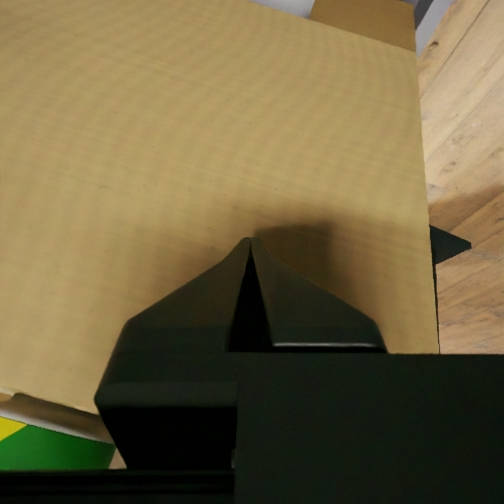

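Call:
execute_actions(actions=[{"arm6":{"joints":{"joint1_rad":1.1,"joint2_rad":1.3}}}], cameras=[])

Call:
execute_actions(actions=[{"arm1":{"joints":{"joint1_rad":0.32}}}], cameras=[])

Call:
execute_actions(actions=[{"arm1":{"joints":{"joint1_rad":0.2,"joint6_rad":1.9}}}], cameras=[])

Call:
execute_actions(actions=[{"arm1":{"joints":{"joint1_rad":0.09,"joint6_rad":1.8}}}], cameras=[])

Call:
execute_actions(actions=[{"arm1":{"joints":{"joint1_rad":-0.01,"joint6_rad":1.7}}}], cameras=["arm1_cam_wrist","cam_high"])

Scene clock: 56.10 s.
Joint torques (N m, as the arm reports them, + toward a larger angle): arm1=[  3.16 -28.08   8.89   1.47  -0.45   0.09] | arm2=[ 0.18 -0.75  7.88  1.49 -0.05 -0.06] | arm3=[-0.9  -6.37  7.81  2.22 -0.1  -0.12] | arm4=[-2.31  5.95  9.21  2.31 -0.02 -0.13] | arm5=[-1.42  6.35  9.55  1.64 -0.06  0.13] | arm6=[ 0.42 -8.07  9.45  1.49 -0.1  -0.03]
arm1.joint_positions: joint1_rad=+0.410 joint2_rad=+2.591 joint3_rad=+1.749 joint4_rad=-0.349 joint5_rad=-0.290 joint6_rad=+2.039 gripper_m=+0.000
arm1.joint_status: not commanded
arm1.hand: x=-0.8209 y=+0.0893 z=+0.7150 quat_wxyz=(-0.091, -0.970, -0.076, -0.214) (m; scene frame)
arm2.joint_positions: joint1_rad=-0.893 joint2_rad=+0.804 joint3_rad=+1.392 joint4_rad=-1.099 joint5_rad=-0.300 joint6_rad=+0.997 gripper_m=+0.000
arm2.joint_status: not commanded
arm2.hand: x=-0.1233 y=+0.4126 z=+1.3148 quat_wxyz=(-0.436, -0.845, +0.127, +0.282) (m; scene frame)
arm3.joint_positions: joint1_rad=-0.567 joint2_rad=+1.201 joint3_rad=+1.916 joint4_rad=-1.041 joint5_rad=+0.001 joint6_rad=-0.538 gripper_m=+0.093
arm3.joint_status: not commanded
arm3.hand: x=+0.6513 y=+0.2908 z=+1.6372 quat_wxyz=(-0.145, -0.570, -0.578, +0.566) (m; scene frame)
arm4.joint_positions: joint1_rad=+0.044 joint2_rad=+0.486 joint3_rad=+1.446 joint4_rad=-1.300 joint5_rad=-0.035 joint6_rad=-0.418 gripper_m=+0.094
arm4.joint_status: not commanded
arm4.hand: x=+1.5579 y=-0.4943 z=+1.4322 quat_wxyz=(-0.427, +0.744, -0.337, -0.389) (m; scene frame)
arm5.joint_positions: joint1_rad=+0.580 joint2_rad=+0.433 joint3_rad=+1.427 joint4_rad=-1.192 joint5_rad=+0.247 joint6_rad=-0.161 gripper_m=+0.094
arm5.joint_status: not commanded
arm5.hand: x=+0.5668 y=-0.4768 z=+1.5650 quat_wxyz=(-0.455, +0.645, -0.426, -0.443) (m; scene frame)
arm6.joint_positions: joint1_rad=+1.090 joint2_rad=+1.317 joint3_rad=+1.787 joint4_rad=-0.989 joint5_rad=+0.301 joint6_rad=-1.077 gripper_m=+0.001
arm6.joint_status: all done
arm6.hand: x=-0.9820 y=-0.4239 z=+1.3779 quat_wxyz=(-0.432, +0.834, +0.197, -0.280) (m; scene frame)
pictures: none
No camera images: the call's "cameras" was empty. Leave "cameras" out to get every camera's image.

Scene clock: 57.60 s.
Joint torques (N m, as the arm reports them, + toward a larger angle): arm1=[  7.6  -28.61   9.76   1.47  -1.08   0.16] | arm2=[ 0.2  -0.69  7.88  1.49 -0.05 -0.06] | arm3=[-0.88 -6.37  7.77  2.22 -0.09 -0.12] | arm4=[-1.74  5.96  9.16  2.14  0.06 -0.05] | arm5=[-1.1   6.42  9.6   1.59 -0.07  0.13] | arm6=[ 0.53 -8.36  9.44  1.45 -0.1  -0.03]
arm1.joint_positions: joint1_rad=+0.235 joint2_rad=+2.599 joint3_rad=+1.736 joint4_rad=-0.350 joint5_rad=-0.276 joint6_rad=+2.033 gripper_m=+0.000
arm1.joint_status: joint1_rad off_target (ended at +0.235, target +0.320)
arm1.hand: x=-0.9348 y=+0.0312 z=+0.7045 quat_wxyz=(-0.103, -0.975, +0.009, -0.194) (m; scene frame)
arm2.joint_positions: joint1_rad=-0.893 joint2_rad=+0.804 joint3_rad=+1.392 joint4_rad=-1.099 joint5_rad=-0.300 joint6_rad=+0.997 gripper_m=+0.000
arm2.joint_status: not commanded
arm2.hand: x=-0.1233 y=+0.4126 z=+1.3148 quat_wxyz=(-0.436, -0.845, +0.127, +0.282) (m; scene frame)
arm3.joint_positions: joint1_rad=-0.567 joint2_rad=+1.201 joint3_rad=+1.916 joint4_rad=-1.041 joint5_rad=+0.001 joint6_rad=-0.538 gripper_m=+0.093
arm3.joint_status: not commanded
arm3.hand: x=+0.6513 y=+0.2908 z=+1.6372 quat_wxyz=(-0.145, -0.570, -0.578, +0.566) (m; scene frame)
arm4.joint_positions: joint1_rad=+0.044 joint2_rad=+0.486 joint3_rad=+1.446 joint4_rad=-1.300 joint5_rad=-0.035 joint6_rad=-0.418 gripper_m=+0.094
arm4.joint_status: not commanded
arm4.hand: x=+1.5579 y=-0.4943 z=+1.4322 quat_wxyz=(-0.427, +0.744, -0.337, -0.389) (m; scene frame)
arm5.joint_positions: joint1_rad=+0.580 joint2_rad=+0.433 joint3_rad=+1.427 joint4_rad=-1.192 joint5_rad=+0.247 joint6_rad=-0.161 gripper_m=+0.094
arm5.joint_status: not commanded
arm5.hand: x=+0.5668 y=-0.4768 z=+1.5650 quat_wxyz=(-0.455, +0.645, -0.426, -0.443) (m; scene frame)
arm6.joint_positions: joint1_rad=+1.090 joint2_rad=+1.317 joint3_rad=+1.787 joint4_rad=-0.989 joint5_rad=+0.301 joint6_rad=-1.077 gripper_m=+0.001
arm6.joint_status: not commanded
arm6.hand: x=-0.9820 y=-0.4239 z=+1.3779 quat_wxyz=(-0.432, +0.834, +0.197, -0.280) (m; scene frame)
pictures: none
No camera images: the call's "cameras" was empty. Leave "cameras" out to get every camera's image.

Scene clock: 59.10 s.
Joint torques (N m, as the arm reports them, + toward a larger angle): arm1=[  5.91 -28.66   9.77   1.46  -0.92   0.04] | arm2=[ 0.19 -0.72  7.88  1.48 -0.05 -0.06] | arm3=[-0.9  -6.33  7.79  2.23 -0.09 -0.12] | arm4=[-1.61  5.95  9.12  2.22  0.03 -0.07] | arm5=[-1.12  6.66  9.62  1.54 -0.07  0.16] | arm6=[ 0.54 -8.21  9.47  1.47 -0.1  -0.02]
arm1.joint_positions: joint1_rad=+0.134 joint2_rad=+2.599 joint3_rad=+1.736 joint4_rad=-0.350 joint5_rad=-0.279 joint6_rad=+1.893 gripper_m=+0.000
arm1.joint_status: joint1_rad off_target (ended at +0.134, target +0.200); the others done
arm1.hand: x=-1.0009 y=+0.0026 z=+0.7048 quat_wxyz=(-0.126, -0.975, -0.010, -0.182) (m; scene frame)
arm2.joint_positions: joint1_rad=-0.893 joint2_rad=+0.804 joint3_rad=+1.392 joint4_rad=-1.099 joint5_rad=-0.300 joint6_rad=+0.997 gripper_m=+0.000
arm2.joint_status: not commanded
arm2.hand: x=-0.1233 y=+0.4126 z=+1.3148 quat_wxyz=(-0.436, -0.845, +0.127, +0.282) (m; scene frame)
arm3.joint_positions: joint1_rad=-0.567 joint2_rad=+1.201 joint3_rad=+1.916 joint4_rad=-1.041 joint5_rad=+0.001 joint6_rad=-0.538 gripper_m=+0.093
arm3.joint_status: not commanded
arm3.hand: x=+0.6513 y=+0.2908 z=+1.6372 quat_wxyz=(-0.145, -0.570, -0.578, +0.566) (m; scene frame)
arm4.joint_positions: joint1_rad=+0.044 joint2_rad=+0.486 joint3_rad=+1.446 joint4_rad=-1.300 joint5_rad=-0.035 joint6_rad=-0.418 gripper_m=+0.094
arm4.joint_status: not commanded
arm4.hand: x=+1.5579 y=-0.4943 z=+1.4322 quat_wxyz=(-0.427, +0.744, -0.337, -0.389) (m; scene frame)
arm5.joint_positions: joint1_rad=+0.580 joint2_rad=+0.433 joint3_rad=+1.427 joint4_rad=-1.192 joint5_rad=+0.247 joint6_rad=-0.161 gripper_m=+0.094
arm5.joint_status: not commanded
arm5.hand: x=+0.5668 y=-0.4768 z=+1.5650 quat_wxyz=(-0.455, +0.645, -0.426, -0.443) (m; scene frame)
arm6.joint_positions: joint1_rad=+1.090 joint2_rad=+1.317 joint3_rad=+1.787 joint4_rad=-0.989 joint5_rad=+0.301 joint6_rad=-1.077 gripper_m=+0.001
arm6.joint_status: not commanded
arm6.hand: x=-0.9820 y=-0.4239 z=+1.3779 quat_wxyz=(-0.432, +0.834, +0.197, -0.280) (m; scene frame)
pictures: none
No camera images: the call's "cameras" was empty. Leave "cameras" out to get every camera's image.

Scene clock: 60.60 s.
Joint torques (N m, as the arm reports them, + toward a larger angle): arm1=[  7.1  -28.68   9.8    1.48  -1.12   0.14] | arm2=[ 0.18 -0.71  7.89  1.49 -0.05 -0.06] | arm3=[-0.89 -6.28  7.79  2.22 -0.1  -0.13] | arm4=[-1.44  5.96  9.14  2.11 -0.01 -0.07] | arm5=[-0.95  6.36  9.58  1.42 -0.04  0.15] | arm6=[ 0.49 -8.19  9.45  1.46 -0.1  -0.03]
arm1.joint_positions: joint1_rad=+0.014 joint2_rad=+2.599 joint3_rad=+1.736 joint4_rad=-0.350 joint5_rad=-0.274 joint6_rad=+1.784 gripper_m=+0.000
arm1.joint_status: joint1_rad off_target (ended at +0.014, target +0.090); the others done
arm1.hand: x=-1.0833 y=-0.0226 z=+0.7048 quat_wxyz=(-0.146, -0.976, -0.004, -0.164) (m; scene frame)
arm2.joint_positions: joint1_rad=-0.893 joint2_rad=+0.804 joint3_rad=+1.392 joint4_rad=-1.099 joint5_rad=-0.300 joint6_rad=+0.997 gripper_m=+0.000
arm2.joint_status: not commanded
arm2.hand: x=-0.1233 y=+0.4126 z=+1.3148 quat_wxyz=(-0.436, -0.845, +0.127, +0.282) (m; scene frame)
arm3.joint_positions: joint1_rad=-0.567 joint2_rad=+1.201 joint3_rad=+1.916 joint4_rad=-1.041 joint5_rad=+0.001 joint6_rad=-0.538 gripper_m=+0.093
arm3.joint_status: not commanded
arm3.hand: x=+0.6513 y=+0.2908 z=+1.6372 quat_wxyz=(-0.145, -0.570, -0.578, +0.566) (m; scene frame)
arm4.joint_positions: joint1_rad=+0.044 joint2_rad=+0.486 joint3_rad=+1.446 joint4_rad=-1.300 joint5_rad=-0.035 joint6_rad=-0.418 gripper_m=+0.094
arm4.joint_status: not commanded
arm4.hand: x=+1.5579 y=-0.4943 z=+1.4322 quat_wxyz=(-0.427, +0.744, -0.337, -0.389) (m; scene frame)
arm5.joint_positions: joint1_rad=+0.580 joint2_rad=+0.433 joint3_rad=+1.427 joint4_rad=-1.192 joint5_rad=+0.247 joint6_rad=-0.161 gripper_m=+0.094
arm5.joint_status: not commanded
arm5.hand: x=+0.5668 y=-0.4768 z=+1.5650 quat_wxyz=(-0.455, +0.645, -0.426, -0.443) (m; scene frame)
arm6.joint_positions: joint1_rad=+1.090 joint2_rad=+1.317 joint3_rad=+1.787 joint4_rad=-0.989 joint5_rad=+0.301 joint6_rad=-1.077 gripper_m=+0.001
arm6.joint_status: not commanded
arm6.hand: x=-0.9820 y=-0.4239 z=+1.3779 quat_wxyz=(-0.432, +0.834, +0.197, -0.280) (m; scene frame)
pictures: none
No camera images: the call's "cameras" was empty. Leave "cameras" out to get every camera's image.

Scene clock: 62.10 s.
Joint torques (N m, as the arm reports them, + toward a larger angle): arm1=[  5.99 -28.68   9.82   1.46  -0.98   0.08] | arm2=[ 0.16 -0.72  7.87  1.48 -0.05 -0.06] | arm3=[-0.96 -6.34  7.78  2.22 -0.09 -0.12] | arm4=[-1.52  5.67  8.98  2.12  0.02 -0.08] | arm5=[-0.88  6.66  9.61  1.86 -0.08  0.12] | arm6=[ 0.57 -8.14  9.44  1.49 -0.1  -0.03]
arm1.joint_positions: joint1_rad=-0.078 joint2_rad=+2.599 joint3_rad=+1.736 joint4_rad=-0.350 joint5_rad=-0.277 joint6_rad=+1.687 gripper_m=+0.000
arm1.joint_status: joint1_rad off_target (ended at -0.078, target -0.010); the others done
arm1.hand: x=-1.1475 y=-0.0349 z=+0.7052 quat_wxyz=(-0.161, -0.975, -0.007, -0.151) (m; scene frame)
arm2.joint_positions: joint1_rad=-0.893 joint2_rad=+0.804 joint3_rad=+1.392 joint4_rad=-1.099 joint5_rad=-0.300 joint6_rad=+0.997 gripper_m=+0.000
arm2.joint_status: not commanded
arm2.hand: x=-0.1233 y=+0.4126 z=+1.3148 quat_wxyz=(-0.436, -0.845, +0.127, +0.282) (m; scene frame)
arm3.joint_positions: joint1_rad=-0.567 joint2_rad=+1.201 joint3_rad=+1.916 joint4_rad=-1.041 joint5_rad=+0.001 joint6_rad=-0.538 gripper_m=+0.093
arm3.joint_status: not commanded
arm3.hand: x=+0.6513 y=+0.2908 z=+1.6372 quat_wxyz=(-0.145, -0.570, -0.578, +0.566) (m; scene frame)
arm4.joint_positions: joint1_rad=+0.044 joint2_rad=+0.486 joint3_rad=+1.446 joint4_rad=-1.300 joint5_rad=-0.035 joint6_rad=-0.418 gripper_m=+0.094
arm4.joint_status: not commanded
arm4.hand: x=+1.5579 y=-0.4943 z=+1.4322 quat_wxyz=(-0.427, +0.744, -0.337, -0.389) (m; scene frame)
arm5.joint_positions: joint1_rad=+0.580 joint2_rad=+0.433 joint3_rad=+1.427 joint4_rad=-1.192 joint5_rad=+0.247 joint6_rad=-0.161 gripper_m=+0.094
arm5.joint_status: not commanded
arm5.hand: x=+0.5668 y=-0.4768 z=+1.5650 quat_wxyz=(-0.455, +0.645, -0.426, -0.443) (m; scene frame)
arm6.joint_positions: joint1_rad=+1.090 joint2_rad=+1.317 joint3_rad=+1.787 joint4_rad=-0.989 joint5_rad=+0.301 joint6_rad=-1.077 gripper_m=+0.001
arm6.joint_status: not commanded
arm6.hand: x=-0.9820 y=-0.4239 z=+1.3779 quat_wxyz=(-0.432, +0.834, +0.197, -0.280) (m; scene frame)
pictures: arm1_cam_wrist, cam_high
Images, in order (width x height): arm1_cam_wrist 504x504, cam_high 504x504.

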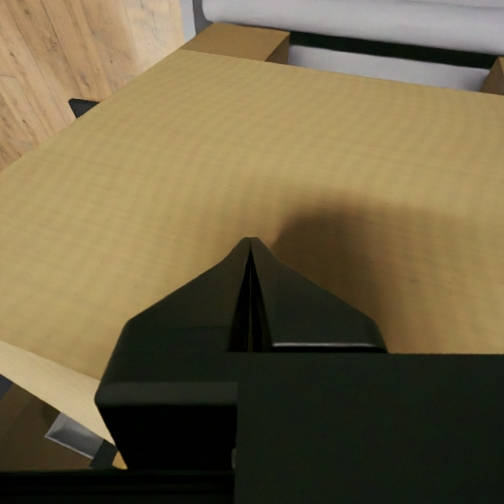

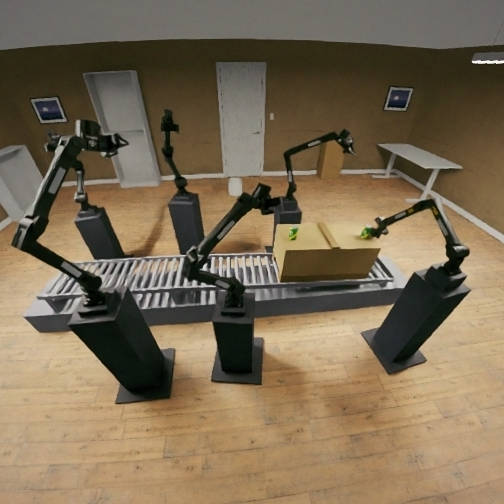

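Call:
execute_actions(actions=[{"arm1":{"joints":{"joint1_rad":-0.09,"joint6_rad":1.6,"joint4_rad":-0.45}}}], cameras=[])

Call:
execute_actions(actions=[{"arm1":{"joints":{"joint1_rad":-0.16,"joint6_rad":1.5,"joint4_rad":-0.55}}}], cameras=["arm1_cam_wrist"])

Call:
execute_actions(actions=[{"arm1":{"joints":{"joint1_rad":-0.22}}}], cameras=[])

Call:
execute_actions(actions=[{"arm1":{"joints":{"joint1_rad":-0.28}}}], cameras=["arm1_cam_wrist"])

Scene clock: 64.83 s.
Joint torques (N m, as the arm reports them, + toward a larger angle): arm1=[  5.62 -28.49   9.66   0.29  -0.94   0.08] | arm2=[ 0.16 -0.74  7.88  1.48 -0.05 -0.06] | arm3=[-0.91 -6.38  7.79  2.22 -0.09 -0.12] | arm4=[-1.91  5.64  9.29  1.98  0.01 -0.08] | arm5=[-1.51  6.57  9.66  1.71 -0.06  0.12] | arm6=[ 0.41 -8.27  9.46  1.49 -0.09 -0.03]
arm1.joint_positions: joint1_rad=-0.152 joint2_rad=+2.599 joint3_rad=+1.736 joint4_rad=-0.444 joint5_rad=-0.278 joint6_rad=+1.591 gripper_m=+0.000
arm1.joint_status: joint1_rad off_target (ended at -0.152, target -0.090); the others done
arm1.hand: x=-1.2000 y=-0.0192 z=+0.6986 quat_wxyz=(-0.127, -0.982, -0.011, -0.137) (m; scene frame)
arm2.joint_positions: joint1_rad=-0.893 joint2_rad=+0.804 joint3_rad=+1.392 joint4_rad=-1.099 joint5_rad=-0.300 joint6_rad=+0.997 gripper_m=+0.000
arm2.joint_status: not commanded
arm2.hand: x=-0.1233 y=+0.4126 z=+1.3148 quat_wxyz=(-0.436, -0.845, +0.127, +0.282) (m; scene frame)
arm3.joint_positions: joint1_rad=-0.567 joint2_rad=+1.201 joint3_rad=+1.916 joint4_rad=-1.041 joint5_rad=+0.001 joint6_rad=-0.538 gripper_m=+0.093
arm3.joint_status: not commanded
arm3.hand: x=+0.6513 y=+0.2908 z=+1.6372 quat_wxyz=(-0.145, -0.570, -0.578, +0.566) (m; scene frame)
arm4.joint_positions: joint1_rad=+0.044 joint2_rad=+0.486 joint3_rad=+1.446 joint4_rad=-1.300 joint5_rad=-0.035 joint6_rad=-0.418 gripper_m=+0.094
arm4.joint_status: not commanded
arm4.hand: x=+1.5579 y=-0.4943 z=+1.4322 quat_wxyz=(-0.427, +0.744, -0.337, -0.389) (m; scene frame)
arm5.joint_positions: joint1_rad=+0.580 joint2_rad=+0.433 joint3_rad=+1.427 joint4_rad=-1.192 joint5_rad=+0.247 joint6_rad=-0.161 gripper_m=+0.094
arm5.joint_status: not commanded
arm5.hand: x=+0.5668 y=-0.4768 z=+1.5650 quat_wxyz=(-0.455, +0.645, -0.426, -0.443) (m; scene frame)
arm6.joint_positions: joint1_rad=+1.090 joint2_rad=+1.317 joint3_rad=+1.787 joint4_rad=-0.989 joint5_rad=+0.301 joint6_rad=-1.077 gripper_m=+0.001
arm6.joint_status: not commanded
arm6.hand: x=-0.9820 y=-0.4239 z=+1.3779 quat_wxyz=(-0.432, +0.834, +0.197, -0.280) (m; scene frame)
pictures: none
No camera images: the call's "cameras" was empty. Leave "cameras" out to get every camera's image.

Scene clock: 66.27 s.
Joint torques (N m, as the arm reports them, + toward a larger angle): arm1=[  5.49 -28.3    9.42  -0.16  -1.12  -0.06] | arm2=[ 0.21 -0.71  7.88  1.49 -0.05 -0.06] | arm3=[-0.9  -6.3   7.77  2.23 -0.09 -0.12] | arm4=[-1.2   6.19  9.09  2.18  0.01 -0.1 ] | arm5=[-0.94  6.01  9.51  1.68 -0.04  0.1 ] | arm6=[ 0.58 -8.14  9.45  1.48 -0.11 -0.03]
arm1.joint_positions: joint1_rad=-0.220 joint2_rad=+2.599 joint3_rad=+1.737 joint4_rad=-0.537 joint5_rad=-0.274 joint6_rad=+1.505 gripper_m=+0.000
arm1.joint_status: joint1_rad off_target (ended at -0.220, target -0.160); the others done
arm1.hand: x=-1.2467 y=+0.0002 z=+0.6940 quat_wxyz=(-0.093, -0.987, -0.014, -0.129) (m; scene frame)
arm2.joint_positions: joint1_rad=-0.893 joint2_rad=+0.804 joint3_rad=+1.392 joint4_rad=-1.099 joint5_rad=-0.300 joint6_rad=+0.997 gripper_m=+0.000
arm2.joint_status: not commanded
arm2.hand: x=-0.1233 y=+0.4126 z=+1.3148 quat_wxyz=(-0.436, -0.845, +0.127, +0.282) (m; scene frame)
arm3.joint_positions: joint1_rad=-0.567 joint2_rad=+1.201 joint3_rad=+1.916 joint4_rad=-1.041 joint5_rad=+0.001 joint6_rad=-0.538 gripper_m=+0.093
arm3.joint_status: not commanded
arm3.hand: x=+0.6513 y=+0.2908 z=+1.6372 quat_wxyz=(-0.145, -0.570, -0.578, +0.566) (m; scene frame)
arm4.joint_positions: joint1_rad=+0.044 joint2_rad=+0.486 joint3_rad=+1.446 joint4_rad=-1.300 joint5_rad=-0.035 joint6_rad=-0.418 gripper_m=+0.094
arm4.joint_status: not commanded
arm4.hand: x=+1.5579 y=-0.4943 z=+1.4322 quat_wxyz=(-0.427, +0.744, -0.337, -0.389) (m; scene frame)
arm5.joint_positions: joint1_rad=+0.580 joint2_rad=+0.433 joint3_rad=+1.427 joint4_rad=-1.192 joint5_rad=+0.247 joint6_rad=-0.161 gripper_m=+0.094
arm5.joint_status: not commanded
arm5.hand: x=+0.5668 y=-0.4768 z=+1.5650 quat_wxyz=(-0.455, +0.645, -0.426, -0.443) (m; scene frame)
arm6.joint_positions: joint1_rad=+1.090 joint2_rad=+1.317 joint3_rad=+1.787 joint4_rad=-0.989 joint5_rad=+0.301 joint6_rad=-1.077 gripper_m=+0.001
arm6.joint_status: not commanded
arm6.hand: x=-0.9820 y=-0.4239 z=+1.3779 quat_wxyz=(-0.432, +0.834, +0.197, -0.280) (m; scene frame)
pictures: arm1_cam_wrist
Images, in order (width x height): arm1_cam_wrist 504x504.

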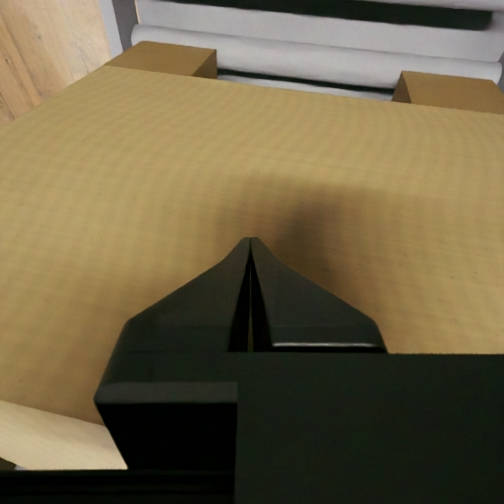

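Scene clock: 67.63 s.
Joint torques (N m, as the arm reports them, + toward a larger angle): arm1=[  4.86 -28.29   9.45  -0.17  -0.96   0.01] | arm2=[ 0.19 -0.71  7.88  1.49 -0.05 -0.06] | arm3=[-0.89 -6.3   7.8   2.21 -0.1  -0.11] | arm4=[-1.52  5.22  9.04  2.09 -0.03 -0.07] | arm5=[-1.62  5.93  9.66  1.75 -0.05  0.12] | arm6=[ 0.48 -8.25  9.44  1.48 -0.1  -0.03]
arm1.joint_positions: joint1_rad=-0.272 joint2_rad=+2.599 joint3_rad=+1.737 joint4_rad=-0.537 joint5_rad=-0.278 joint6_rad=+1.498 gripper_m=+0.000
arm1.joint_status: joint1_rad off_target (ended at -0.272, target -0.220)
arm1.hand: x=-1.2807 y=+0.0009 z=+0.6943 quat_wxyz=(-0.096, -0.987, +0.009, -0.128) (m; scene frame)
arm2.joint_positions: joint1_rad=-0.893 joint2_rad=+0.804 joint3_rad=+1.392 joint4_rad=-1.099 joint5_rad=-0.300 joint6_rad=+0.997 gripper_m=+0.000
arm2.joint_status: not commanded
arm2.hand: x=-0.1233 y=+0.4126 z=+1.3148 quat_wxyz=(-0.436, -0.845, +0.127, +0.282) (m; scene frame)
arm3.joint_positions: joint1_rad=-0.567 joint2_rad=+1.201 joint3_rad=+1.916 joint4_rad=-1.041 joint5_rad=+0.001 joint6_rad=-0.538 gripper_m=+0.093
arm3.joint_status: not commanded
arm3.hand: x=+0.6513 y=+0.2908 z=+1.6372 quat_wxyz=(-0.145, -0.570, -0.578, +0.566) (m; scene frame)
arm4.joint_positions: joint1_rad=+0.044 joint2_rad=+0.486 joint3_rad=+1.446 joint4_rad=-1.300 joint5_rad=-0.035 joint6_rad=-0.418 gripper_m=+0.094
arm4.joint_status: not commanded
arm4.hand: x=+1.5579 y=-0.4943 z=+1.4322 quat_wxyz=(-0.427, +0.744, -0.337, -0.389) (m; scene frame)
arm5.joint_positions: joint1_rad=+0.580 joint2_rad=+0.433 joint3_rad=+1.427 joint4_rad=-1.192 joint5_rad=+0.247 joint6_rad=-0.161 gripper_m=+0.094
arm5.joint_status: not commanded
arm5.hand: x=+0.5668 y=-0.4768 z=+1.5650 quat_wxyz=(-0.455, +0.645, -0.426, -0.443) (m; scene frame)
arm6.joint_positions: joint1_rad=+1.090 joint2_rad=+1.317 joint3_rad=+1.787 joint4_rad=-0.989 joint5_rad=+0.301 joint6_rad=-1.077 gripper_m=+0.001
arm6.joint_status: not commanded
arm6.hand: x=-0.9820 y=-0.4239 z=+1.3779 quat_wxyz=(-0.432, +0.834, +0.197, -0.280) (m; scene frame)
pictures: none
No camera images: the call's "cameras" was empty. Leave "cameras" out to get every camera's image.

Scene clock: 69.03 s.
Joint torques (N m, as the arm reports them, + toward a larger angle): arm1=[  5.21 -28.58   9.35  -0.14  -1.02   0.01] | arm2=[ 0.2  -0.67  7.88  1.49 -0.05 -0.07] | arm3=[-0.88 -6.32  7.78  2.22 -0.09 -0.12] | arm4=[-1.04  5.71  9.12  2.04 -0.05 -0.07] | arm5=[-1.16  5.97  9.5   1.67 -0.09  0.14] | arm6=[ 0.44 -8.16  9.45  1.48 -0.1  -0.03]
arm1.joint_positions: joint1_rad=-0.337 joint2_rad=+2.599 joint3_rad=+1.738 joint4_rad=-0.537 joint5_rad=-0.276 joint6_rad=+1.498 gripper_m=+0.000
arm1.joint_status: joint1_rad off_target (ended at -0.338, target -0.280)
arm1.hand: x=-1.3250 y=+0.0037 z=+0.6948 quat_wxyz=(-0.101, -0.986, +0.041, -0.124) (m; scene frame)
arm2.joint_positions: joint1_rad=-0.893 joint2_rad=+0.804 joint3_rad=+1.392 joint4_rad=-1.099 joint5_rad=-0.300 joint6_rad=+0.997 gripper_m=+0.000
arm2.joint_status: not commanded
arm2.hand: x=-0.1233 y=+0.4126 z=+1.3148 quat_wxyz=(-0.436, -0.845, +0.127, +0.282) (m; scene frame)
arm3.joint_positions: joint1_rad=-0.567 joint2_rad=+1.201 joint3_rad=+1.916 joint4_rad=-1.041 joint5_rad=+0.001 joint6_rad=-0.538 gripper_m=+0.093
arm3.joint_status: not commanded
arm3.hand: x=+0.6513 y=+0.2908 z=+1.6372 quat_wxyz=(-0.145, -0.570, -0.578, +0.566) (m; scene frame)
arm4.joint_positions: joint1_rad=+0.044 joint2_rad=+0.486 joint3_rad=+1.446 joint4_rad=-1.300 joint5_rad=-0.035 joint6_rad=-0.418 gripper_m=+0.094
arm4.joint_status: not commanded
arm4.hand: x=+1.5579 y=-0.4943 z=+1.4322 quat_wxyz=(-0.427, +0.744, -0.337, -0.389) (m; scene frame)
arm5.joint_positions: joint1_rad=+0.580 joint2_rad=+0.433 joint3_rad=+1.427 joint4_rad=-1.192 joint5_rad=+0.247 joint6_rad=-0.161 gripper_m=+0.094
arm5.joint_status: not commanded
arm5.hand: x=+0.5668 y=-0.4768 z=+1.5650 quat_wxyz=(-0.455, +0.645, -0.426, -0.443) (m; scene frame)
arm6.joint_positions: joint1_rad=+1.090 joint2_rad=+1.317 joint3_rad=+1.787 joint4_rad=-0.989 joint5_rad=+0.301 joint6_rad=-1.077 gripper_m=+0.001
arm6.joint_status: not commanded
arm6.hand: x=-0.9820 y=-0.4239 z=+1.3779 quat_wxyz=(-0.432, +0.834, +0.197, -0.280) (m; scene frame)
pictures: arm1_cam_wrist
Images, in order (width x height): arm1_cam_wrist 504x504.

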